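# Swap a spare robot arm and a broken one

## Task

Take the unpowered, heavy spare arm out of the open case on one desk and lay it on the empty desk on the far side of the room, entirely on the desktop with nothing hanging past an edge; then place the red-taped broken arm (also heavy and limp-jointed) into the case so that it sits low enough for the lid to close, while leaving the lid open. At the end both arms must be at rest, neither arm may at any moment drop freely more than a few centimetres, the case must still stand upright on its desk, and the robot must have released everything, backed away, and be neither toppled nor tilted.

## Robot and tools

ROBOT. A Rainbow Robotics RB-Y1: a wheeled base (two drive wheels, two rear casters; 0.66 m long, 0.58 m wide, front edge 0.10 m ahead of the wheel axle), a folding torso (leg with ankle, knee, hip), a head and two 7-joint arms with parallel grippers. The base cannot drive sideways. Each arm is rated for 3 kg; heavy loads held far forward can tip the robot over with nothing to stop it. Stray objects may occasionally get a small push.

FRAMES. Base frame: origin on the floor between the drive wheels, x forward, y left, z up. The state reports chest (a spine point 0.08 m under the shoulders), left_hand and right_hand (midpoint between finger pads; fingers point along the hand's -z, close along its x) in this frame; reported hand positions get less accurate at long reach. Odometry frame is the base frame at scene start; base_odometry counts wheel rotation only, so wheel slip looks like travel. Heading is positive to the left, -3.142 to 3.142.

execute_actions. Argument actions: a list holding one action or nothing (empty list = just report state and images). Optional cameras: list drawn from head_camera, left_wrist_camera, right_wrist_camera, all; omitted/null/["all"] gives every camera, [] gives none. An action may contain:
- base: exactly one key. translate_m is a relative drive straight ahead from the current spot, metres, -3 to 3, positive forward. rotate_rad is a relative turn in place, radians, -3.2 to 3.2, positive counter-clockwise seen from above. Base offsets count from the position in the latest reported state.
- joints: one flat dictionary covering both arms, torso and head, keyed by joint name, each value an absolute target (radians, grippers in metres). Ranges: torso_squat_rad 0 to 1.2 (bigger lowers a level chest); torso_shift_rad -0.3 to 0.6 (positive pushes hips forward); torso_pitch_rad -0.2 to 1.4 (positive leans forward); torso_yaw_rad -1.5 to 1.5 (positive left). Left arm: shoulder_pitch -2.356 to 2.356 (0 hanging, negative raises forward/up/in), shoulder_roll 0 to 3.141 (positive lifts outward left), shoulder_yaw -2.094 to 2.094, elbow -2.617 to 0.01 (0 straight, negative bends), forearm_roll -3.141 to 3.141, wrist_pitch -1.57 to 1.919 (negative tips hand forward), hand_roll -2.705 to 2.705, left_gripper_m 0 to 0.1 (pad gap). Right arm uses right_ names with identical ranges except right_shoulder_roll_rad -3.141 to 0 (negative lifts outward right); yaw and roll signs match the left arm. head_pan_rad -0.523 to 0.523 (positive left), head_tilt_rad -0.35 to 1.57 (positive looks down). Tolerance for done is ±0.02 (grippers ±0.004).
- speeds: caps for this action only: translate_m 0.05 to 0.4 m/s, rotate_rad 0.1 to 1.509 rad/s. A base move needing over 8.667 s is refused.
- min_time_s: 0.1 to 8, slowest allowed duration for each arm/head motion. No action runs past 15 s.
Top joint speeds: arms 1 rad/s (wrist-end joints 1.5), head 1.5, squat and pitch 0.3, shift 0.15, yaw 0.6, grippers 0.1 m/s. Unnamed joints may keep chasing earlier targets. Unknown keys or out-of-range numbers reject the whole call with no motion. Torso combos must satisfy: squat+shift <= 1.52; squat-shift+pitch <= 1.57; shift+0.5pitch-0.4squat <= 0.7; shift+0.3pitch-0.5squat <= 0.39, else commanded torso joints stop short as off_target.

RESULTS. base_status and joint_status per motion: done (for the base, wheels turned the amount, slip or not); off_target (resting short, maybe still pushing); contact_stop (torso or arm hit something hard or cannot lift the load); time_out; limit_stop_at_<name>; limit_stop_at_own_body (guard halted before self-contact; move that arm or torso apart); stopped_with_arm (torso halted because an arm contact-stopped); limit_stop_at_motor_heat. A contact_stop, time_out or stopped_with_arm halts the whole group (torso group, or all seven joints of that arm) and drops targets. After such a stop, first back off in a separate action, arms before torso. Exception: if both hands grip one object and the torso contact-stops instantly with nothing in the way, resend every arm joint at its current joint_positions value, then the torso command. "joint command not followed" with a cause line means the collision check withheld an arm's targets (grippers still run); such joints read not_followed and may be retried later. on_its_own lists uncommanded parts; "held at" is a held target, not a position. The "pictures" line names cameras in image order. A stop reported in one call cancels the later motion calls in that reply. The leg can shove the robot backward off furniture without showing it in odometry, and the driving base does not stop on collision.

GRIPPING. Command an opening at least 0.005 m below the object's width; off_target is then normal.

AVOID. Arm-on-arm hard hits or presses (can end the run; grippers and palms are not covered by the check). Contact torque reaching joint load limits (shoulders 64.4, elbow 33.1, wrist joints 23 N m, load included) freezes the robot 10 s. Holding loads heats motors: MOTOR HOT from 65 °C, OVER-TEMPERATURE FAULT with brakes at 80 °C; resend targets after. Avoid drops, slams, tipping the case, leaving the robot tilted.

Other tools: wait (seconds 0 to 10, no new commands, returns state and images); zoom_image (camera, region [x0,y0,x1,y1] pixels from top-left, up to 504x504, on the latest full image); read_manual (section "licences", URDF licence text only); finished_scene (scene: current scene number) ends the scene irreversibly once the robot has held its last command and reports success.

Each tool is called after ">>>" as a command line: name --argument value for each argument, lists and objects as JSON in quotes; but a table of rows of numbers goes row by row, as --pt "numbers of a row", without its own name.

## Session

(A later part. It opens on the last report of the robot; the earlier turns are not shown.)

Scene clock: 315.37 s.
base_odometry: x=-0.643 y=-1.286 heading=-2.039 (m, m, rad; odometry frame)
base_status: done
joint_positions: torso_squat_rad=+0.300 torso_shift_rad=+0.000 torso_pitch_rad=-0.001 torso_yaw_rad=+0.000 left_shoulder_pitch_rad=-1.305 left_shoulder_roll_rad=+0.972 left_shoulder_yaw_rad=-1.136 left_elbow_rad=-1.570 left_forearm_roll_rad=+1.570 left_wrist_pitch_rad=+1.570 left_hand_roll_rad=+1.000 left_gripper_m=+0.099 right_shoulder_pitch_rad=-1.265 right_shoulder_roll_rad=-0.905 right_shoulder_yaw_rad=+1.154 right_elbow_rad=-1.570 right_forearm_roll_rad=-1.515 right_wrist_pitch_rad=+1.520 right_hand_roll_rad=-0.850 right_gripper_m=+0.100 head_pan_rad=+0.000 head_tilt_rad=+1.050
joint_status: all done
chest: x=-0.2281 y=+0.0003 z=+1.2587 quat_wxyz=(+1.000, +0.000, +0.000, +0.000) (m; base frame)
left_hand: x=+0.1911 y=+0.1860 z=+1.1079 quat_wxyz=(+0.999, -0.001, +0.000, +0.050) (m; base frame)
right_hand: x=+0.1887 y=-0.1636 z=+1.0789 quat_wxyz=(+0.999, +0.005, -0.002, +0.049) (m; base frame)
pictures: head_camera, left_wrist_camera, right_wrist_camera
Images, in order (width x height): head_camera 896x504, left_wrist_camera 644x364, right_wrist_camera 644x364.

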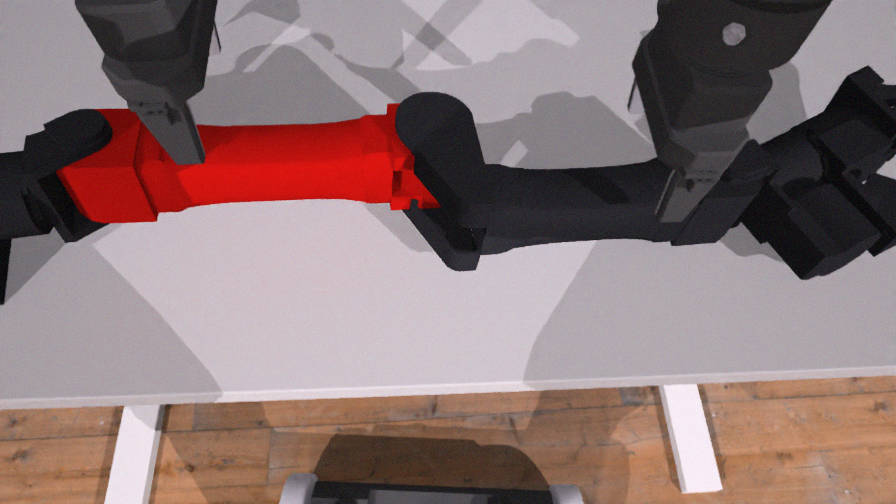

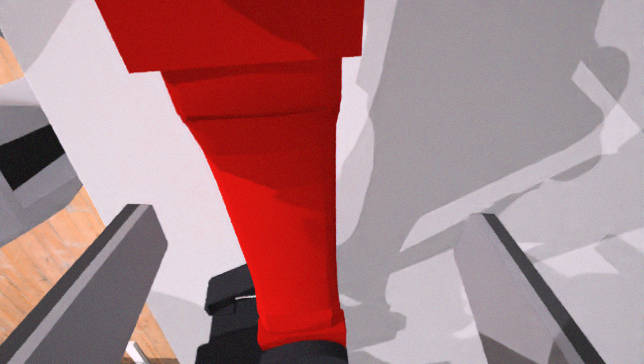

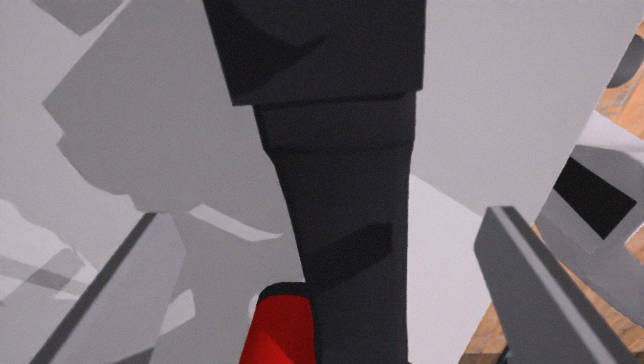

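>>> execute_actions --actions '[{"base":{"translate_m":-0.008},"joints":{"left_elbow_rad":-1.62,"left_hand_roll_rad":1.09,"right_hand_roll_rad":-0.81}}]' --cameras '[]'

>>> execute_actions --actions '[{"joints":{"torso_squat_rad":0.52}}]'

Scene clock: 321.90 s.
base_odometry: x=-0.639 y=-1.279 heading=-2.039 (m, m, rad; odometry frame)
base_status: done
joint_positions: torso_squat_rad=+0.300 torso_shift_rad=+0.000 torso_pitch_rad=-0.001 torso_yaw_rad=+0.000 left_shoulder_pitch_rad=-1.305 left_shoulder_roll_rad=+0.972 left_shoulder_yaw_rad=-1.136 left_elbow_rad=-1.620 left_forearm_roll_rad=+1.570 left_wrist_pitch_rad=+1.570 left_hand_roll_rad=+1.090 left_gripper_m=+0.099 right_shoulder_pitch_rad=-1.265 right_shoulder_roll_rad=-0.905 right_shoulder_yaw_rad=+1.155 right_elbow_rad=-1.570 right_forearm_roll_rad=-1.515 right_wrist_pitch_rad=+1.520 right_hand_roll_rad=-0.810 right_gripper_m=+0.100 head_pan_rad=+0.000 head_tilt_rad=+1.050
joint_status: all done
chest: x=-0.2280 y=+0.0003 z=+1.2587 quat_wxyz=(+1.000, +0.000, +0.000, +0.000) (m; base frame)
left_hand: x=+0.1818 y=+0.1770 z=+1.1078 quat_wxyz=(+0.998, -0.001, +0.000, +0.070) (m; base frame)
right_hand: x=+0.1887 y=-0.1635 z=+1.0788 quat_wxyz=(+0.998, +0.005, -0.002, +0.069) (m; base frame)
pictures: none
No camera images: the call's "cameras" was empty. Leave "cameras" out to get every camera's image.

Scene clock: 323.43 s.
base_odometry: x=-0.639 y=-1.279 heading=-2.039 (m, m, rad; odometry frame)
base_status: not commanded
joint_positions: torso_squat_rad=+0.520 torso_shift_rad=+0.000 torso_pitch_rad=-0.001 torso_yaw_rad=+0.000 left_shoulder_pitch_rad=-1.305 left_shoulder_roll_rad=+0.972 left_shoulder_yaw_rad=-1.136 left_elbow_rad=-1.620 left_forearm_roll_rad=+1.570 left_wrist_pitch_rad=+1.570 left_hand_roll_rad=+1.090 left_gripper_m=+0.099 right_shoulder_pitch_rad=-1.265 right_shoulder_roll_rad=-0.905 right_shoulder_yaw_rad=+1.155 right_elbow_rad=-1.570 right_forearm_roll_rad=-1.515 right_wrist_pitch_rad=+1.520 right_hand_roll_rad=-0.810 right_gripper_m=+0.100 head_pan_rad=+0.000 head_tilt_rad=+1.050
joint_status: all done
chest: x=-0.2281 y=+0.0003 z=+1.1974 quat_wxyz=(+1.000, +0.000, +0.000, +0.000) (m; base frame)
left_hand: x=+0.1818 y=+0.1770 z=+1.0466 quat_wxyz=(+0.998, -0.001, +0.000, +0.070) (m; base frame)
right_hand: x=+0.1887 y=-0.1635 z=+1.0176 quat_wxyz=(+0.998, +0.005, -0.002, +0.069) (m; base frame)
pictures: head_camera, left_wrist_camera, right_wrist_camera
Images, in order (width x height): head_camera 896x504, left_wrist_camera 644x364, right_wrist_camera 644x364.

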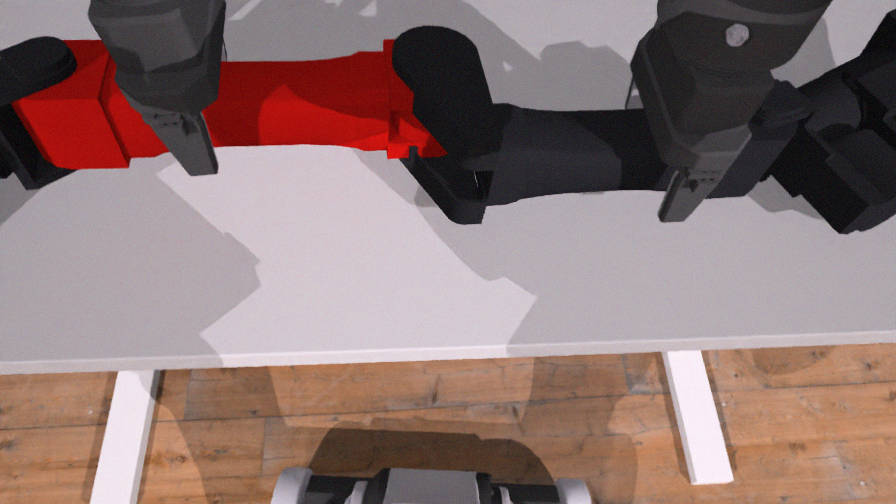

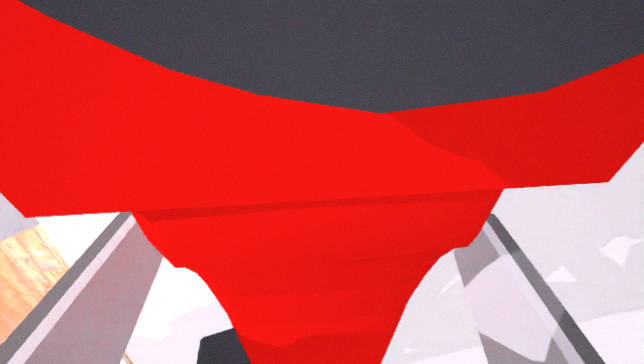

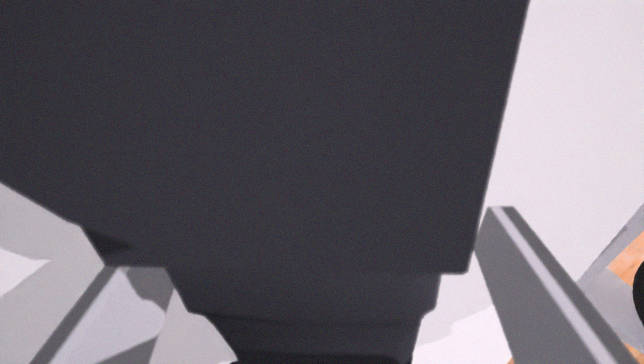

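About 2 cm more.

>>> execute_actions --actions '[{"joints":{"torso_squat_rad":0.57}}]'

Scene clock: 327.30 s.
base_odometry: x=-0.639 y=-1.279 heading=-2.039 (m, m, rad; odometry frame)
base_status: not commanded
joint_positions: torso_squat_rad=+0.570 torso_shift_rad=+0.000 torso_pitch_rad=-0.001 torso_yaw_rad=+0.000 left_shoulder_pitch_rad=-1.305 left_shoulder_roll_rad=+0.972 left_shoulder_yaw_rad=-1.136 left_elbow_rad=-1.620 left_forearm_roll_rad=+1.570 left_wrist_pitch_rad=+1.570 left_hand_roll_rad=+1.090 left_gripper_m=+0.099 right_shoulder_pitch_rad=-1.267 right_shoulder_roll_rad=-0.906 right_shoulder_yaw_rad=+1.154 right_elbow_rad=-1.570 right_forearm_roll_rad=-1.515 right_wrist_pitch_rad=+1.520 right_hand_roll_rad=-0.810 right_gripper_m=+0.100 head_pan_rad=+0.000 head_tilt_rad=+1.050
joint_status: all done
chest: x=-0.2285 y=+0.0003 z=+1.1792 quat_wxyz=(+1.000, +0.000, -0.001, +0.000) (m; base frame)
left_hand: x=+0.1815 y=+0.1771 z=+1.0287 quat_wxyz=(+0.998, -0.001, -0.001, +0.070) (m; base frame)
right_hand: x=+0.1890 y=-0.1635 z=+1.0008 quat_wxyz=(+0.998, +0.005, -0.004, +0.069) (m; base frame)
pictures: head_camera, left_wrist_camera, right_wrist_camera
Images, in order (width x height): head_camera 896x504, left_wrist_camera 644x364, right_wrist_camera 644x364.

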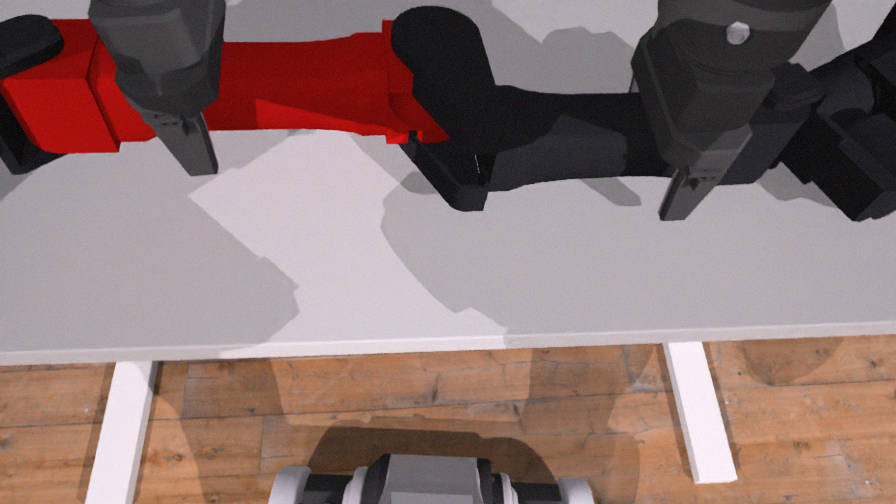

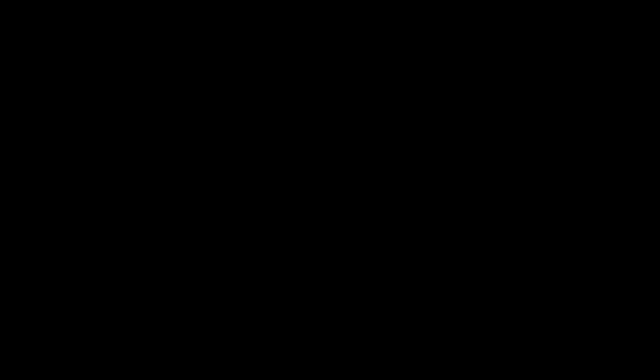

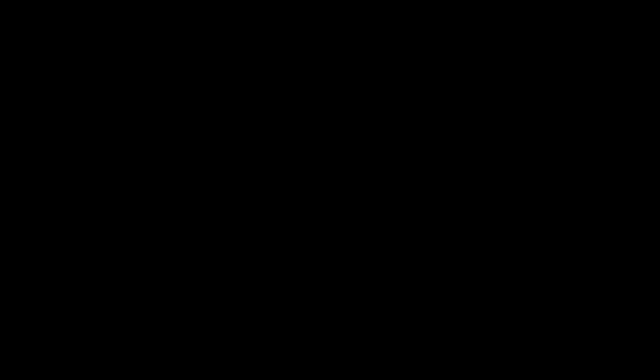

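>>> execute_actions --actions '[{"joints":{"torso_squat_rad":0.563,"left_gripper_m":0.01,"right_gripper_m":0.01,"head_pan_rad":-0.45,"head_tilt_rad":0.9}}]' --cameras '[]'

>>> execute_actions --actions '[{"joints":{"torso_squat_rad":0}}]' --cameras '["head_camera"]'

Scene clock: 336.03 s.
base_odometry: x=-0.639 y=-1.279 heading=-2.039 (m, m, rad; odometry frame)
base_status: not commanded
joint_positions: torso_squat_rad=+0.563 torso_shift_rad=+0.000 torso_pitch_rad=+0.000 torso_yaw_rad=+0.000 left_shoulder_pitch_rad=-1.305 left_shoulder_roll_rad=+0.972 left_shoulder_yaw_rad=-1.136 left_elbow_rad=-1.620 left_forearm_roll_rad=+1.570 left_wrist_pitch_rad=+1.570 left_hand_roll_rad=+1.090 left_gripper_m=+0.055 right_shoulder_pitch_rad=-1.265 right_shoulder_roll_rad=-0.905 right_shoulder_yaw_rad=+1.154 right_elbow_rad=-1.570 right_forearm_roll_rad=-1.515 right_wrist_pitch_rad=+1.520 right_hand_roll_rad=-0.810 right_gripper_m=+0.057 head_pan_rad=-0.450 head_tilt_rad=+0.900
joint_status: left_gripper_m off_target (ended at +0.055, target +0.010); right_gripper_m off_target (ended at +0.057, target +0.010); the others done
chest: x=-0.2280 y=+0.0003 z=+1.1819 quat_wxyz=(+1.000, +0.000, +0.000, +0.000) (m; base frame)
left_hand: x=+0.1820 y=+0.1771 z=+1.0310 quat_wxyz=(+0.998, -0.001, +0.000, +0.070) (m; base frame)
right_hand: x=+0.1888 y=-0.1635 z=+1.0021 quat_wxyz=(+0.998, +0.005, -0.002, +0.069) (m; base frame)
pictures: none
No camera images: the call's "cameras" was empty. Leave "cameras" out to get every camera's image.

Scene clock: 338.70 s.
base_odometry: x=-0.639 y=-1.279 heading=-2.039 (m, m, rad; odometry frame)
base_status: not commanded
joint_positions: torso_squat_rad=+0.000 torso_shift_rad=+0.001 torso_pitch_rad=+0.001 torso_yaw_rad=+0.000 left_shoulder_pitch_rad=-1.303 left_shoulder_roll_rad=+0.971 left_shoulder_yaw_rad=-1.137 left_elbow_rad=-1.620 left_forearm_roll_rad=+1.570 left_wrist_pitch_rad=+1.570 left_hand_roll_rad=+1.090 left_gripper_m=+0.054 right_shoulder_pitch_rad=-1.263 right_shoulder_roll_rad=-0.904 right_shoulder_yaw_rad=+1.157 right_elbow_rad=-1.570 right_forearm_roll_rad=-1.515 right_wrist_pitch_rad=+1.520 right_hand_roll_rad=-0.810 right_gripper_m=+0.055 head_pan_rad=-0.450 head_tilt_rad=+0.900
joint_status: all done
chest: x=-0.2271 y=+0.0003 z=+1.2899 quat_wxyz=(+1.000, +0.000, +0.001, +0.000) (m; base frame)
left_hand: x=+0.1819 y=+0.1772 z=+1.1371 quat_wxyz=(+0.998, +0.000, +0.002, +0.070) (m; base frame)
right_hand: x=+0.1882 y=-0.1637 z=+1.1077 quat_wxyz=(+0.998, +0.004, +0.001, +0.069) (m; base frame)
pictures: head_camera
Images, in order (width x height): head_camera 896x504.

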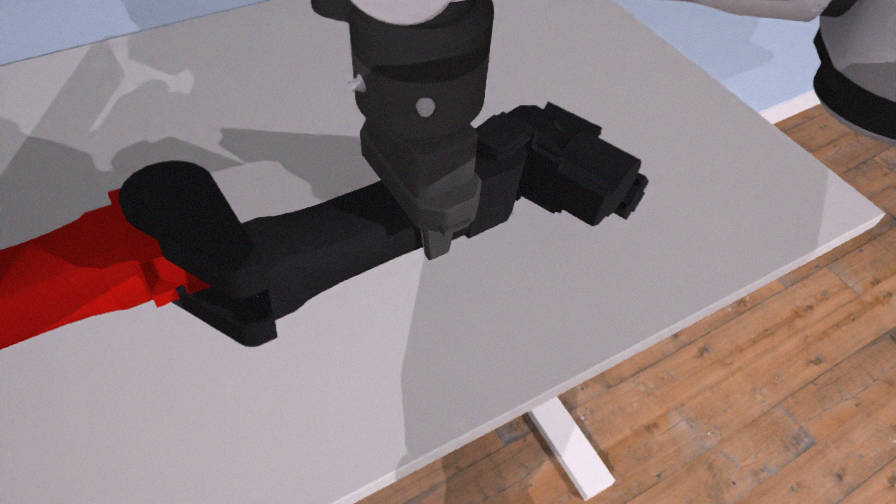

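>>> execute_actions --actions '[{"joints":{"left_shoulder_pitch_rad":-1.477,"left_shoulder_roll_rad":1.036,"left_shoulder_yaw_rad":-1.114,"left_forearm_roll_rad":1.728,"left_wrist_pitch_rad":1.683,"right_shoulder_pitch_rad":-1.437,"right_shoulder_roll_rad":-0.969,"right_shoulder_yaw_rad":1.133,"right_forearm_roll_rad":-1.673,"right_wrist_pitch_rad":1.633},"min_time_s":2.5}]' --cameras '[]'

>>> execute_actions --actions '[{"joints":{"left_shoulder_pitch_rad":-1.608,"left_shoulder_roll_rad":1.084,"left_shoulder_yaw_rad":-1.108,"left_forearm_roll_rad":1.847,"left_wrist_pitch_rad":1.762,"left_hand_roll_rad":1.1,"right_shoulder_pitch_rad":-1.568,"right_shoulder_roll_rad":-1.017,"right_shoulder_yaw_rad":1.127,"right_forearm_roll_rad":-1.792,"right_wrist_pitch_rad":1.717,"right_hand_roll_rad":-0.82},"min_time_s":2}]' --cameras '["head_camera"]'

Scene clock: 353.83 s.
base_odometry: x=-0.639 y=-1.279 heading=-2.039 (m, m, rad; odometry frame)
base_status: not commanded
joint_positions: torso_squat_rad=+0.000 torso_shift_rad=+0.001 torso_pitch_rad=+0.001 torso_yaw_rad=+0.000 left_shoulder_pitch_rad=-1.474 left_shoulder_roll_rad=+1.037 left_shoulder_yaw_rad=-1.117 left_elbow_rad=-1.619 left_forearm_roll_rad=+1.727 left_wrist_pitch_rad=+1.683 left_hand_roll_rad=+1.090 left_gripper_m=+0.054 right_shoulder_pitch_rad=-1.433 right_shoulder_roll_rad=-0.968 right_shoulder_yaw_rad=+1.137 right_elbow_rad=-1.571 right_forearm_roll_rad=-1.673 right_wrist_pitch_rad=+1.634 right_hand_roll_rad=-0.810 right_gripper_m=+0.055 head_pan_rad=-0.450 head_tilt_rad=+0.900
joint_status: all done
chest: x=-0.2271 y=+0.0003 z=+1.2899 quat_wxyz=(+1.000, +0.000, +0.001, +0.000) (m; base frame)
left_hand: x=+0.1752 y=+0.1773 z=+1.2171 quat_wxyz=(+0.998, -0.002, +0.001, +0.067) (m; base frame)
right_hand: x=+0.1863 y=-0.1633 z=+1.1883 quat_wxyz=(+0.997, +0.005, +0.001, +0.071) (m; base frame)
pictures: none
No camera images: the call's "cameras" was empty. Leave "cameras" out to get every camera's image.

Scene clock: 356.13 s.
base_odometry: x=-0.639 y=-1.279 heading=-2.039 (m, m, rad; odometry frame)
base_status: not commanded
joint_positions: torso_squat_rad=+0.000 torso_shift_rad=+0.001 torso_pitch_rad=+0.001 torso_yaw_rad=+0.000 left_shoulder_pitch_rad=-1.605 left_shoulder_roll_rad=+1.085 left_shoulder_yaw_rad=-1.111 left_elbow_rad=-1.619 left_forearm_roll_rad=+1.846 left_wrist_pitch_rad=+1.762 left_hand_roll_rad=+1.100 left_gripper_m=+0.055 right_shoulder_pitch_rad=-1.565 right_shoulder_roll_rad=-1.017 right_shoulder_yaw_rad=+1.131 right_elbow_rad=-1.571 right_forearm_roll_rad=-1.792 right_wrist_pitch_rad=+1.718 right_hand_roll_rad=-0.820 right_gripper_m=+0.055 head_pan_rad=-0.450 head_tilt_rad=+0.900
joint_status: all done
chest: x=-0.2271 y=+0.0003 z=+1.2899 quat_wxyz=(+1.000, +0.000, +0.001, +0.000) (m; base frame)
left_hand: x=+0.1602 y=+0.1763 z=+1.2737 quat_wxyz=(+0.998, -0.004, +0.000, +0.062) (m; base frame)
right_hand: x=+0.1747 y=-0.1631 z=+1.2470 quat_wxyz=(+0.997, +0.006, +0.002, +0.073) (m; base frame)
pictures: head_camera
Images, in order (width x height): head_camera 896x504.

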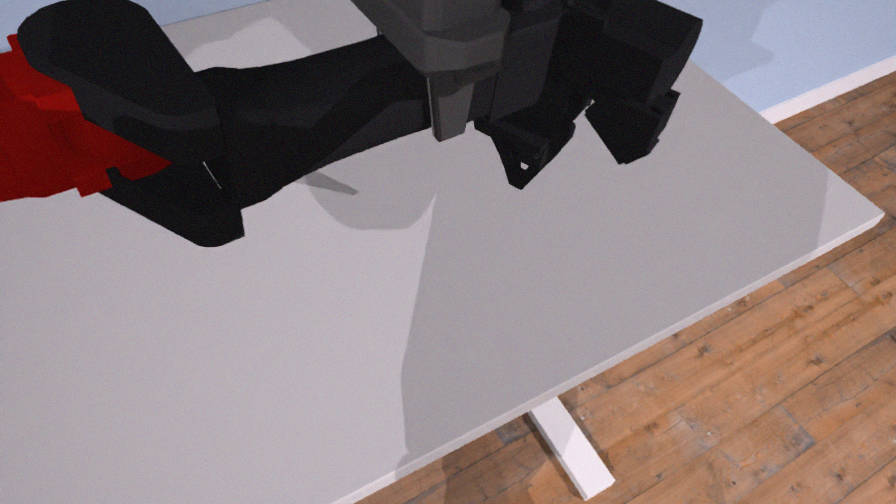

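>>> execute_actions --actions '[{"base":{"translate_m":-0.7},"speeds":{"translate_m":0.33},"joints":{"head_pan_rad":-0.1,"head_tilt_rad":0.4}}]' --cameras '[]'

>>> execute_actions --actions '[{"base":{"rotate_rad":2.2},"speeds":{"rotate_rad":0.7}}]' --cameras '["head_camera"]'

Scene clock: 368.10 s.
base_odometry: x=-0.323 y=-0.654 heading=-2.041 (m, m, rad; odometry frame)
base_status: done
joint_positions: torso_squat_rad=+0.000 torso_shift_rad=+0.001 torso_pitch_rad=+0.001 torso_yaw_rad=+0.000 left_shoulder_pitch_rad=-1.605 left_shoulder_roll_rad=+1.085 left_shoulder_yaw_rad=-1.111 left_elbow_rad=-1.619 left_forearm_roll_rad=+1.846 left_wrist_pitch_rad=+1.763 left_hand_roll_rad=+1.100 left_gripper_m=+0.055 right_shoulder_pitch_rad=-1.565 right_shoulder_roll_rad=-1.017 right_shoulder_yaw_rad=+1.130 right_elbow_rad=-1.571 right_forearm_roll_rad=-1.792 right_wrist_pitch_rad=+1.718 right_hand_roll_rad=-0.820 right_gripper_m=+0.055 head_pan_rad=-0.100 head_tilt_rad=+0.400
joint_status: all done
chest: x=-0.2272 y=+0.0002 z=+1.2899 quat_wxyz=(+1.000, +0.000, +0.000, +0.000) (m; base frame)
left_hand: x=+0.1600 y=+0.1763 z=+1.2740 quat_wxyz=(+0.998, -0.004, +0.000, +0.062) (m; base frame)
right_hand: x=+0.1745 y=-0.1631 z=+1.2472 quat_wxyz=(+0.997, +0.006, +0.002, +0.073) (m; base frame)
pictures: none
No camera images: the call's "cameras" was empty. Leave "cameras" out to get every camera's image.

Scene clock: 373.00 s.
base_odometry: x=-0.323 y=-0.654 heading=+0.158 (m, m, rad; odometry frame)
base_status: done
joint_positions: torso_squat_rad=+0.000 torso_shift_rad=+0.001 torso_pitch_rad=+0.001 torso_yaw_rad=+0.000 left_shoulder_pitch_rad=-1.605 left_shoulder_roll_rad=+1.085 left_shoulder_yaw_rad=-1.111 left_elbow_rad=-1.619 left_forearm_roll_rad=+1.846 left_wrist_pitch_rad=+1.763 left_hand_roll_rad=+1.100 left_gripper_m=+0.055 right_shoulder_pitch_rad=-1.565 right_shoulder_roll_rad=-1.017 right_shoulder_yaw_rad=+1.130 right_elbow_rad=-1.571 right_forearm_roll_rad=-1.792 right_wrist_pitch_rad=+1.718 right_hand_roll_rad=-0.820 right_gripper_m=+0.055 head_pan_rad=-0.100 head_tilt_rad=+0.400
joint_status: not commanded
chest: x=-0.2272 y=+0.0002 z=+1.2899 quat_wxyz=(+1.000, +0.000, +0.000, +0.000) (m; base frame)
left_hand: x=+0.1600 y=+0.1763 z=+1.2740 quat_wxyz=(+0.998, -0.004, +0.000, +0.062) (m; base frame)
right_hand: x=+0.1745 y=-0.1631 z=+1.2472 quat_wxyz=(+0.997, +0.006, +0.002, +0.073) (m; base frame)
pictures: head_camera
Images, in order (width x height): head_camera 896x504.

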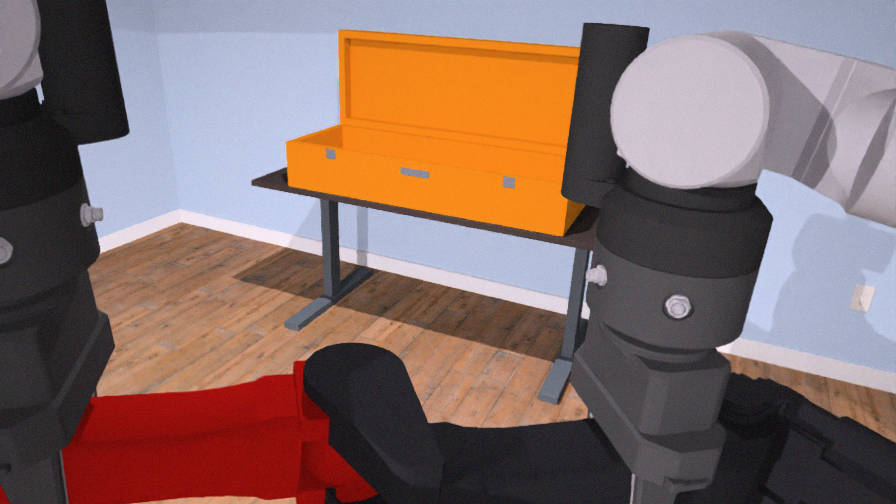

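>>> execute_actions --actions '[{"base":{"rotate_rad":0.183}}]' --cameras '[]'

>>> execute_actions --actions '[{"base":{"translate_m":1.515},"speeds":{"translate_m":0.35},"joints":{"head_pan_rad":0,"head_tilt_rad":0.4}}]' --cameras '[]'

>>> execute_actions --actions '[{"base":{"rotate_rad":-0.688},"speeds":{"rotate_rad":0.7}}]' --cameras '["head_camera"]'

Scene clock: 387.03 s.
base_odometry: x=-0.323 y=-0.654 heading=+0.341 (m, m, rad; odometry frame)
base_status: done
joint_positions: torso_squat_rad=+0.000 torso_shift_rad=+0.001 torso_pitch_rad=+0.001 torso_yaw_rad=+0.000 left_shoulder_pitch_rad=-1.605 left_shoulder_roll_rad=+1.085 left_shoulder_yaw_rad=-1.111 left_elbow_rad=-1.619 left_forearm_roll_rad=+1.846 left_wrist_pitch_rad=+1.763 left_hand_roll_rad=+1.100 left_gripper_m=+0.055 right_shoulder_pitch_rad=-1.565 right_shoulder_roll_rad=-1.017 right_shoulder_yaw_rad=+1.130 right_elbow_rad=-1.571 right_forearm_roll_rad=-1.792 right_wrist_pitch_rad=+1.718 right_hand_roll_rad=-0.820 right_gripper_m=+0.055 head_pan_rad=-0.100 head_tilt_rad=+0.400
joint_status: not commanded
chest: x=-0.2272 y=+0.0002 z=+1.2899 quat_wxyz=(+1.000, +0.000, +0.000, +0.000) (m; base frame)
left_hand: x=+0.1600 y=+0.1763 z=+1.2740 quat_wxyz=(+0.998, -0.004, +0.000, +0.062) (m; base frame)
right_hand: x=+0.1745 y=-0.1632 z=+1.2472 quat_wxyz=(+0.997, +0.006, +0.002, +0.073) (m; base frame)
pictures: none
No camera images: the call's "cameras" was empty. Leave "cameras" out to get every camera's image.

Scene clock: 392.73 s.
base_odometry: x=+1.105 y=-0.147 heading=+0.342 (m, m, rad; odometry frame)
base_status: done
joint_positions: torso_squat_rad=+0.000 torso_shift_rad=+0.001 torso_pitch_rad=+0.001 torso_yaw_rad=+0.000 left_shoulder_pitch_rad=-1.605 left_shoulder_roll_rad=+1.085 left_shoulder_yaw_rad=-1.111 left_elbow_rad=-1.619 left_forearm_roll_rad=+1.846 left_wrist_pitch_rad=+1.763 left_hand_roll_rad=+1.100 left_gripper_m=+0.055 right_shoulder_pitch_rad=-1.565 right_shoulder_roll_rad=-1.017 right_shoulder_yaw_rad=+1.130 right_elbow_rad=-1.571 right_forearm_roll_rad=-1.792 right_wrist_pitch_rad=+1.718 right_hand_roll_rad=-0.820 right_gripper_m=+0.055 head_pan_rad=+0.000 head_tilt_rad=+0.400
joint_status: all done
chest: x=-0.2271 y=+0.0002 z=+1.2899 quat_wxyz=(+1.000, +0.000, +0.001, +0.000) (m; base frame)
left_hand: x=+0.1602 y=+0.1762 z=+1.2740 quat_wxyz=(+0.998, -0.004, +0.000, +0.062) (m; base frame)
right_hand: x=+0.1747 y=-0.1632 z=+1.2471 quat_wxyz=(+0.997, +0.006, +0.002, +0.073) (m; base frame)
pictures: none
No camera images: the call's "cameras" was empty. Leave "cameras" out to get every camera's image.

Scene clock: 395.40 s.
base_odometry: x=+1.104 y=-0.147 heading=-0.346 (m, m, rad; odometry frame)
base_status: done
joint_positions: torso_squat_rad=+0.000 torso_shift_rad=+0.001 torso_pitch_rad=+0.001 torso_yaw_rad=+0.000 left_shoulder_pitch_rad=-1.605 left_shoulder_roll_rad=+1.085 left_shoulder_yaw_rad=-1.111 left_elbow_rad=-1.619 left_forearm_roll_rad=+1.846 left_wrist_pitch_rad=+1.763 left_hand_roll_rad=+1.100 left_gripper_m=+0.055 right_shoulder_pitch_rad=-1.565 right_shoulder_roll_rad=-1.017 right_shoulder_yaw_rad=+1.130 right_elbow_rad=-1.571 right_forearm_roll_rad=-1.792 right_wrist_pitch_rad=+1.718 right_hand_roll_rad=-0.820 right_gripper_m=+0.055 head_pan_rad=+0.000 head_tilt_rad=+0.400
joint_status: not commanded
chest: x=-0.2271 y=+0.0002 z=+1.2899 quat_wxyz=(+1.000, +0.000, +0.001, +0.000) (m; base frame)
left_hand: x=+0.1602 y=+0.1763 z=+1.2740 quat_wxyz=(+0.998, -0.004, +0.000, +0.062) (m; base frame)
right_hand: x=+0.1747 y=-0.1631 z=+1.2471 quat_wxyz=(+0.997, +0.006, +0.002, +0.073) (m; base frame)
pictures: head_camera
Images, in order (width x height): head_camera 896x504.

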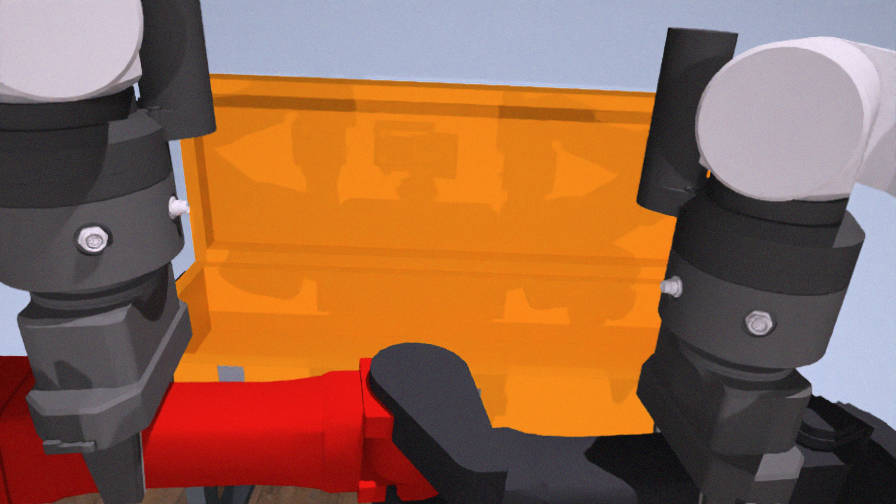

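>>> execute_actions --actions '[{"base":{"translate_m":0.7},"speeds":{"translate_m":0.3},"joints":{"head_tilt_rad":1.05,"torso_yaw_rad":-0.1}}]' --cameras '["head_camera"]'

Scene clock: 423.80 s.
base_odometry: x=+1.763 y=-0.385 heading=-0.346 (m, m, rad; odometry frame)
base_status: done
joint_positions: torso_squat_rad=+0.000 torso_shift_rad=+0.001 torso_pitch_rad=+0.001 torso_yaw_rad=-0.100 left_shoulder_pitch_rad=-1.605 left_shoulder_roll_rad=+1.085 left_shoulder_yaw_rad=-1.111 left_elbow_rad=-1.619 left_forearm_roll_rad=+1.846 left_wrist_pitch_rad=+1.763 left_hand_roll_rad=+1.100 left_gripper_m=+0.055 right_shoulder_pitch_rad=-1.565 right_shoulder_roll_rad=-1.017 right_shoulder_yaw_rad=+1.130 right_elbow_rad=-1.571 right_forearm_roll_rad=-1.792 right_wrist_pitch_rad=+1.718 right_hand_roll_rad=-0.820 right_gripper_m=+0.055 head_pan_rad=+0.000 head_tilt_rad=+1.050
joint_status: all done
chest: x=-0.2270 y=+0.0001 z=+1.2899 quat_wxyz=(+0.999, +0.000, +0.001, -0.050) (m; base frame)
left_hand: x=+0.1759 y=+0.1365 z=+1.2740 quat_wxyz=(+1.000, -0.004, +0.000, +0.012) (m; base frame)
right_hand: x=+0.1564 y=-0.2026 z=+1.2471 quat_wxyz=(+1.000, +0.006, +0.001, +0.023) (m; base frame)
pictures: head_camera
Images, in order (width x height): head_camera 896x504.

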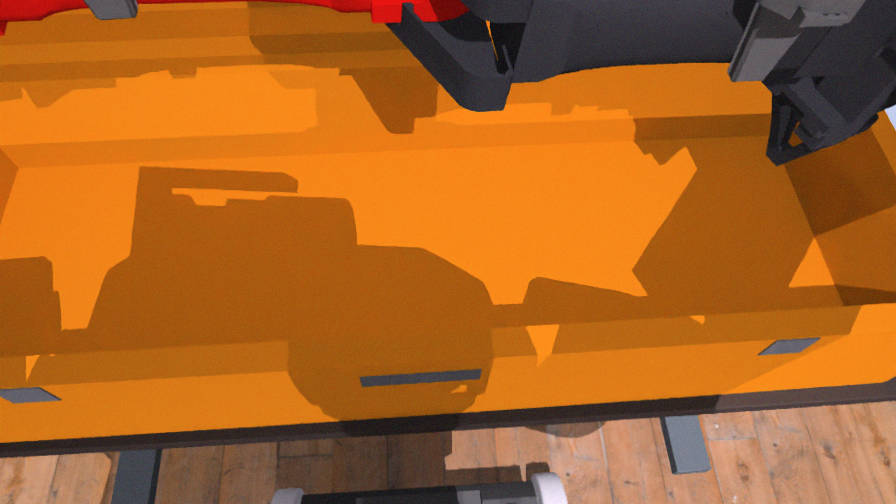

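>>> execute_actions --actions '[{"base":{"translate_m":0.1},"speeds":{"translate_m":0.15},"joints":{"left_shoulder_pitch_rad":-1.477,"left_shoulder_roll_rad":1.036,"left_shoulder_yaw_rad":-1.114,"left_forearm_roll_rad":1.728,"left_wrist_pitch_rad":1.683,"left_hand_roll_rad":1.09,"right_shoulder_pitch_rad":-1.437,"right_shoulder_roll_rad":-0.969,"right_shoulder_yaw_rad":1.133,"right_forearm_roll_rad":-1.673,"right_wrist_pitch_rad":1.633,"right_hand_roll_rad":-0.81},"min_time_s":2}]' --cameras '[]'

>>> execute_actions --actions '[{"joints":{"left_shoulder_pitch_rad":-1.305,"left_shoulder_roll_rad":0.972,"left_shoulder_yaw_rad":-1.136,"left_forearm_roll_rad":1.57,"left_wrist_pitch_rad":1.57,"right_shoulder_pitch_rad":-1.265,"right_shoulder_roll_rad":-0.905,"right_shoulder_yaw_rad":1.155,"right_forearm_roll_rad":-1.515,"right_wrist_pitch_rad":1.52,"head_pan_rad":-0.25},"min_time_s":2}]' --cameras '["head_camera"]'

Scene clock: 443.97 s.
base_odometry: x=+1.857 y=-0.419 heading=-0.347 (m, m, rad; odometry frame)
base_status: done
joint_positions: torso_squat_rad=+0.000 torso_shift_rad=+0.001 torso_pitch_rad=+0.001 torso_yaw_rad=-0.100 left_shoulder_pitch_rad=-1.475 left_shoulder_roll_rad=+1.036 left_shoulder_yaw_rad=-1.115 left_elbow_rad=-1.620 left_forearm_roll_rad=+1.728 left_wrist_pitch_rad=+1.683 left_hand_roll_rad=+1.090 left_gripper_m=+0.054 right_shoulder_pitch_rad=-1.434 right_shoulder_roll_rad=-0.968 right_shoulder_yaw_rad=+1.135 right_elbow_rad=-1.570 right_forearm_roll_rad=-1.673 right_wrist_pitch_rad=+1.633 right_hand_roll_rad=-0.810 right_gripper_m=+0.055 head_pan_rad=+0.000 head_tilt_rad=+1.050
joint_status: all done
chest: x=-0.2271 y=+0.0001 z=+1.2899 quat_wxyz=(+0.999, +0.000, +0.001, -0.050) (m; base frame)
left_hand: x=+0.1905 y=+0.1352 z=+1.2176 quat_wxyz=(+1.000, -0.002, +0.001, +0.015) (m; base frame)
right_hand: x=+0.1683 y=-0.2036 z=+1.1891 quat_wxyz=(+1.000, +0.006, +0.000, +0.021) (m; base frame)
pictures: none
No camera images: the call's "cameras" was empty. Leave "cameras" out to get every camera's image.

Scene clock: 446.27 s.
base_odometry: x=+1.857 y=-0.419 heading=-0.347 (m, m, rad; odometry frame)
base_status: not commanded
joint_positions: torso_squat_rad=+0.000 torso_shift_rad=+0.001 torso_pitch_rad=+0.001 torso_yaw_rad=-0.100 left_shoulder_pitch_rad=-1.303 left_shoulder_roll_rad=+0.971 left_shoulder_yaw_rad=-1.137 left_elbow_rad=-1.620 left_forearm_roll_rad=+1.570 left_wrist_pitch_rad=+1.570 left_hand_roll_rad=+1.090 left_gripper_m=+0.054 right_shoulder_pitch_rad=-1.263 right_shoulder_roll_rad=-0.904 right_shoulder_yaw_rad=+1.157 right_elbow_rad=-1.570 right_forearm_roll_rad=-1.515 right_wrist_pitch_rad=+1.520 right_hand_roll_rad=-0.810 right_gripper_m=+0.055 head_pan_rad=-0.250 head_tilt_rad=+1.050
joint_status: all done
chest: x=-0.2271 y=+0.0001 z=+1.2899 quat_wxyz=(+0.999, +0.000, +0.001, -0.050) (m; base frame)
left_hand: x=+0.1973 y=+0.1349 z=+1.1373 quat_wxyz=(+1.000, +0.000, +0.002, +0.020) (m; base frame)
right_hand: x=+0.1697 y=-0.2041 z=+1.1076 quat_wxyz=(+1.000, +0.005, +0.000, +0.020) (m; base frame)
pictures: head_camera
Images, in order (width x height): head_camera 896x504.

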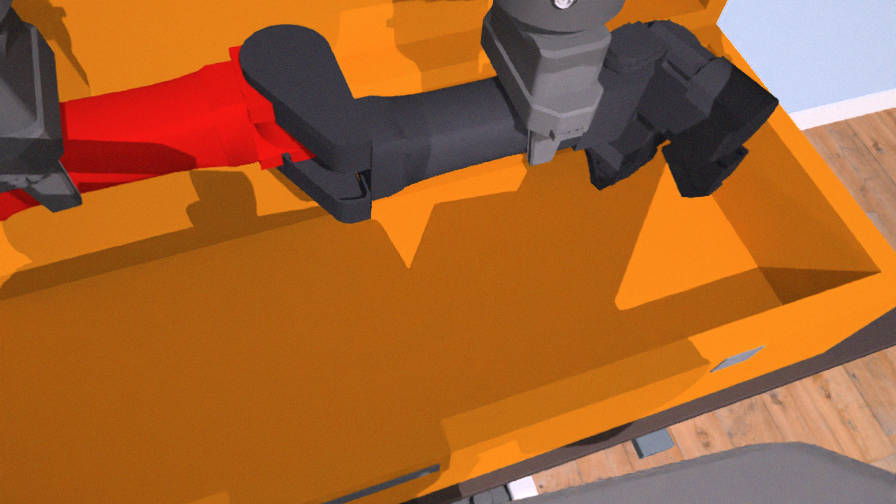

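>>> execute_actions --actions '[{"joints":{"torso_squat_rad":0.62}}]' --cameras '["head_camera"]'

>>> execute_actions --actions '[{"joints":{"torso_squat_rad":0.68,"head_pan_rad":0.4}}]' --cameras '["head_camera"]'

Scene clock: 453.97 s.
base_odometry: x=+1.856 y=-0.418 heading=-0.347 (m, m, rad; odometry frame)
base_status: not commanded
joint_positions: torso_squat_rad=+0.620 torso_shift_rad=-0.001 torso_pitch_rad=-0.002 torso_yaw_rad=-0.100 left_shoulder_pitch_rad=-1.303 left_shoulder_roll_rad=+0.971 left_shoulder_yaw_rad=-1.137 left_elbow_rad=-1.620 left_forearm_roll_rad=+1.570 left_wrist_pitch_rad=+1.570 left_hand_roll_rad=+1.090 left_gripper_m=+0.054 right_shoulder_pitch_rad=-1.262 right_shoulder_roll_rad=-0.903 right_shoulder_yaw_rad=+1.157 right_elbow_rad=-1.570 right_forearm_roll_rad=-1.515 right_wrist_pitch_rad=+1.520 right_hand_roll_rad=-0.810 right_gripper_m=+0.055 head_pan_rad=-0.250 head_tilt_rad=+1.050
joint_status: all done
chest: x=-0.2294 y=+0.0001 z=+1.1596 quat_wxyz=(+0.999, +0.000, -0.001, -0.050) (m; base frame)
left_hand: x=+0.1955 y=+0.1351 z=+1.0079 quat_wxyz=(+1.000, +0.000, +0.001, +0.020) (m; base frame)
right_hand: x=+0.1678 y=-0.2040 z=+0.9782 quat_wxyz=(+1.000, +0.005, -0.001, +0.020) (m; base frame)
pictures: head_camera
Images, in order (width x height): head_camera 896x504.

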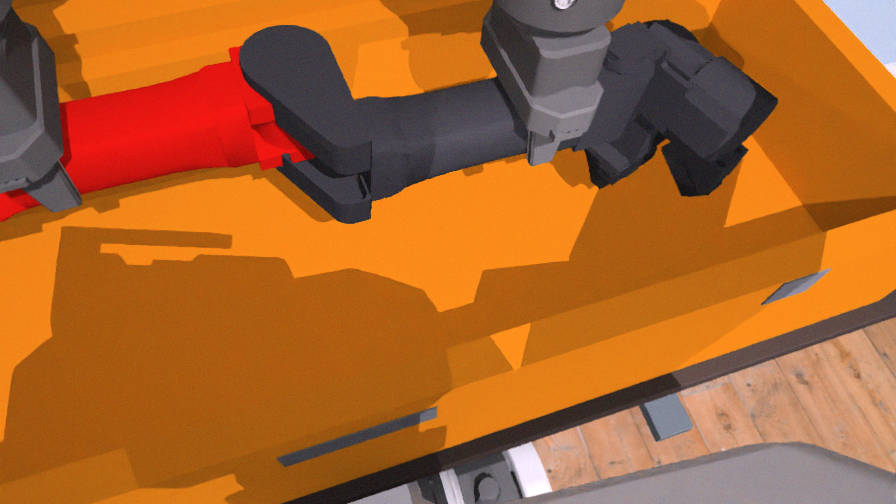

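Scene clock: 455.07 s.
base_odometry: x=+1.856 y=-0.418 heading=-0.347 (m, m, rad; odometry frame)
base_status: not commanded
joint_positions: torso_squat_rad=+0.680 torso_shift_rad=-0.001 torso_pitch_rad=-0.002 torso_yaw_rad=-0.100 left_shoulder_pitch_rad=-1.303 left_shoulder_roll_rad=+0.971 left_shoulder_yaw_rad=-1.137 left_elbow_rad=-1.620 left_forearm_roll_rad=+1.570 left_wrist_pitch_rad=+1.570 left_hand_roll_rad=+1.090 left_gripper_m=+0.054 right_shoulder_pitch_rad=-1.262 right_shoulder_roll_rad=-0.903 right_shoulder_yaw_rad=+1.157 right_elbow_rad=-1.570 right_forearm_roll_rad=-1.515 right_wrist_pitch_rad=+1.520 right_hand_roll_rad=-0.810 right_gripper_m=+0.055 head_pan_rad=+0.400 head_tilt_rad=+1.050
joint_status: all done
chest: x=-0.2292 y=+0.0001 z=+1.1341 quat_wxyz=(+0.999, +0.000, -0.001, -0.050) (m; base frame)
left_hand: x=+0.1956 y=+0.1351 z=+0.9823 quat_wxyz=(+1.000, +0.000, +0.001, +0.020) (m; base frame)
right_hand: x=+0.1680 y=-0.2040 z=+0.9527 quat_wxyz=(+1.000, +0.005, -0.001, +0.020) (m; base frame)
pictures: head_camera
Images, in order (width x height): head_camera 896x504.

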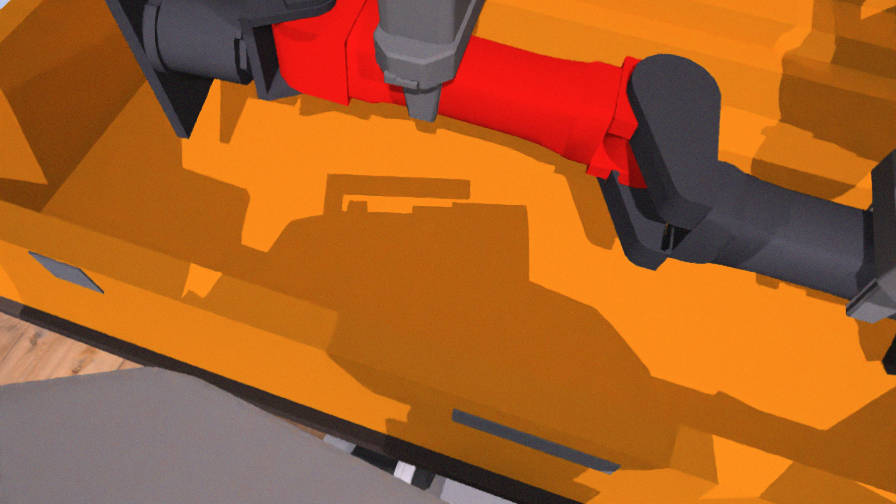

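>>> execute_actions --actions '[{"joints":{"torso_squat_rad":0.71,"head_pan_rad":-0.4,"head_tilt_rad":0.95}}]' --cameras '["head_camera","right_wrist_camera"]'

Scene clock: 464.53 s.
base_odometry: x=+1.857 y=-0.419 heading=-0.347 (m, m, rad; odometry frame)
base_status: not commanded
joint_positions: torso_squat_rad=+0.710 torso_shift_rad=-0.001 torso_pitch_rad=-0.002 torso_yaw_rad=-0.100 left_shoulder_pitch_rad=-1.302 left_shoulder_roll_rad=+0.972 left_shoulder_yaw_rad=-1.139 left_elbow_rad=-1.619 left_forearm_roll_rad=+1.569 left_wrist_pitch_rad=+1.570 left_hand_roll_rad=+1.090 left_gripper_m=+0.054 right_shoulder_pitch_rad=-1.268 right_shoulder_roll_rad=-0.904 right_shoulder_yaw_rad=+1.153 right_elbow_rad=-1.571 right_forearm_roll_rad=-1.516 right_wrist_pitch_rad=+1.520 right_hand_roll_rad=-0.810 right_gripper_m=+0.055 head_pan_rad=-0.400 head_tilt_rad=+0.950
joint_status: all done
chest: x=-0.2288 y=+0.0007 z=+1.1207 quat_wxyz=(+0.999, -0.001, -0.001, -0.050) (m; base frame)
left_hand: x=+0.1961 y=+0.1371 z=+0.9681 quat_wxyz=(+1.000, +0.001, +0.001, +0.021) (m; base frame)
right_hand: x=+0.1703 y=-0.2023 z=+0.9432 quat_wxyz=(+1.000, +0.006, -0.005, +0.021) (m; base frame)
pictures: head_camera, right_wrist_camera
Images, in order (width x height): head_camera 896x504, right_wrist_camera 644x364.

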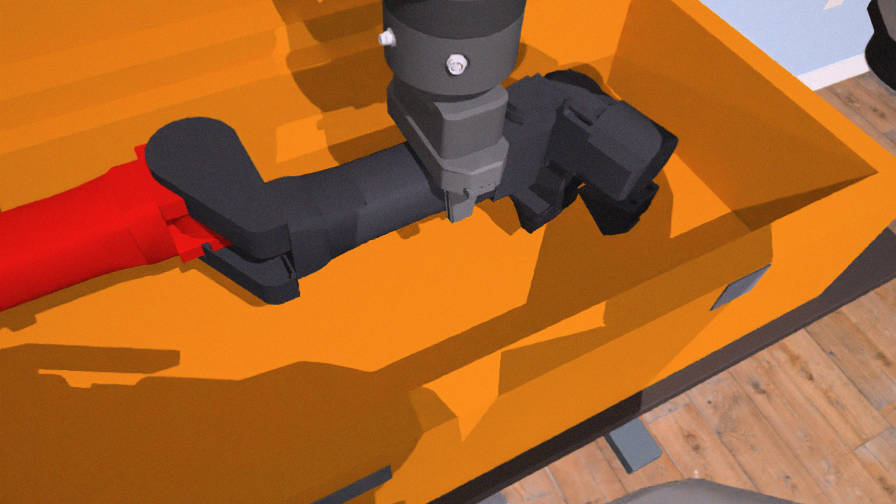

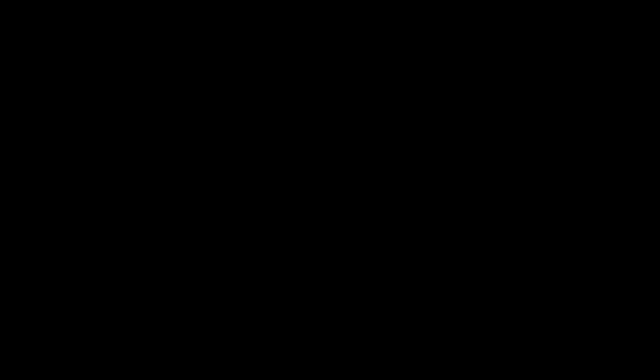

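Touching. Drag left.

>>> execute_actions --actions '[{"joints":{"torso_yaw_rad":-0.02}}]' --cameras '[]'

>>> execute_actions --actions '[{"joints":{"torso_yaw_rad":0.06,"torso_squat_rad":0.725}}]' --cameras '["head_camera"]'

Scene clock: 470.57 s.
base_odometry: x=+1.857 y=-0.419 heading=-0.347 (m, m, rad; odometry frame)
base_status: not commanded
joint_positions: torso_squat_rad=+0.710 torso_shift_rad=+0.000 torso_pitch_rad=-0.001 torso_yaw_rad=-0.020 left_shoulder_pitch_rad=-1.302 left_shoulder_roll_rad=+0.971 left_shoulder_yaw_rad=-1.139 left_elbow_rad=-1.620 left_forearm_roll_rad=+1.570 left_wrist_pitch_rad=+1.570 left_hand_roll_rad=+1.090 left_gripper_m=+0.054 right_shoulder_pitch_rad=-1.266 right_shoulder_roll_rad=-0.905 right_shoulder_yaw_rad=+1.154 right_elbow_rad=-1.571 right_forearm_roll_rad=-1.515 right_wrist_pitch_rad=+1.520 right_hand_roll_rad=-0.810 right_gripper_m=+0.055 head_pan_rad=-0.400 head_tilt_rad=+0.950
joint_status: all done
chest: x=-0.2286 y=+0.0007 z=+1.1207 quat_wxyz=(+1.000, -0.001, -0.001, -0.010) (m; base frame)
left_hand: x=+0.1838 y=+0.1700 z=+0.9678 quat_wxyz=(+0.998, +0.000, +0.002, +0.061) (m; base frame)
right_hand: x=+0.1851 y=-0.1709 z=+0.9419 quat_wxyz=(+0.998, +0.005, -0.003, +0.060) (m; base frame)
pictures: none
No camera images: the call's "cameras" was empty. Leave "cameras" out to get every camera's image.

Scene clock: 471.40 s.
base_odometry: x=+1.857 y=-0.419 heading=-0.347 (m, m, rad; odometry frame)
base_status: not commanded
joint_positions: torso_squat_rad=+0.725 torso_shift_rad=+0.000 torso_pitch_rad=+0.000 torso_yaw_rad=+0.060 left_shoulder_pitch_rad=-1.301 left_shoulder_roll_rad=+0.972 left_shoulder_yaw_rad=-1.139 left_elbow_rad=-1.619 left_forearm_roll_rad=+1.570 left_wrist_pitch_rad=+1.570 left_hand_roll_rad=+1.090 left_gripper_m=+0.054 right_shoulder_pitch_rad=-1.267 right_shoulder_roll_rad=-0.905 right_shoulder_yaw_rad=+1.153 right_elbow_rad=-1.571 right_forearm_roll_rad=-1.515 right_wrist_pitch_rad=+1.520 right_hand_roll_rad=-0.810 right_gripper_m=+0.055 head_pan_rad=-0.400 head_tilt_rad=+0.950
joint_status: all done
chest: x=-0.2279 y=+0.0006 z=+1.1139 quat_wxyz=(+1.000, -0.001, +0.000, +0.030) (m; base frame)
left_hand: x=+0.1694 y=+0.2025 z=+0.9605 quat_wxyz=(+0.995, +0.000, +0.002, +0.101) (m; base frame)
right_hand: x=+0.1981 y=-0.1371 z=+0.9348 quat_wxyz=(+0.995, +0.005, -0.003, +0.100) (m; base frame)
pictures: head_camera
Images, in order (width x height): head_camera 896x504.

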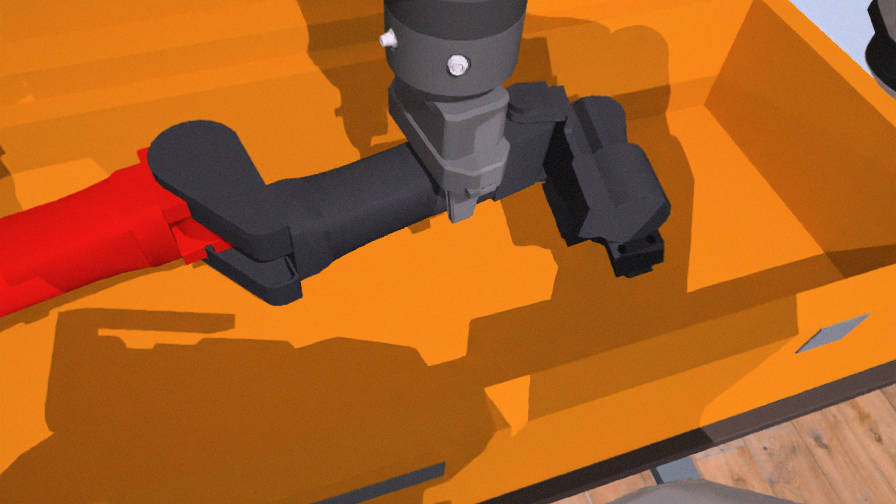

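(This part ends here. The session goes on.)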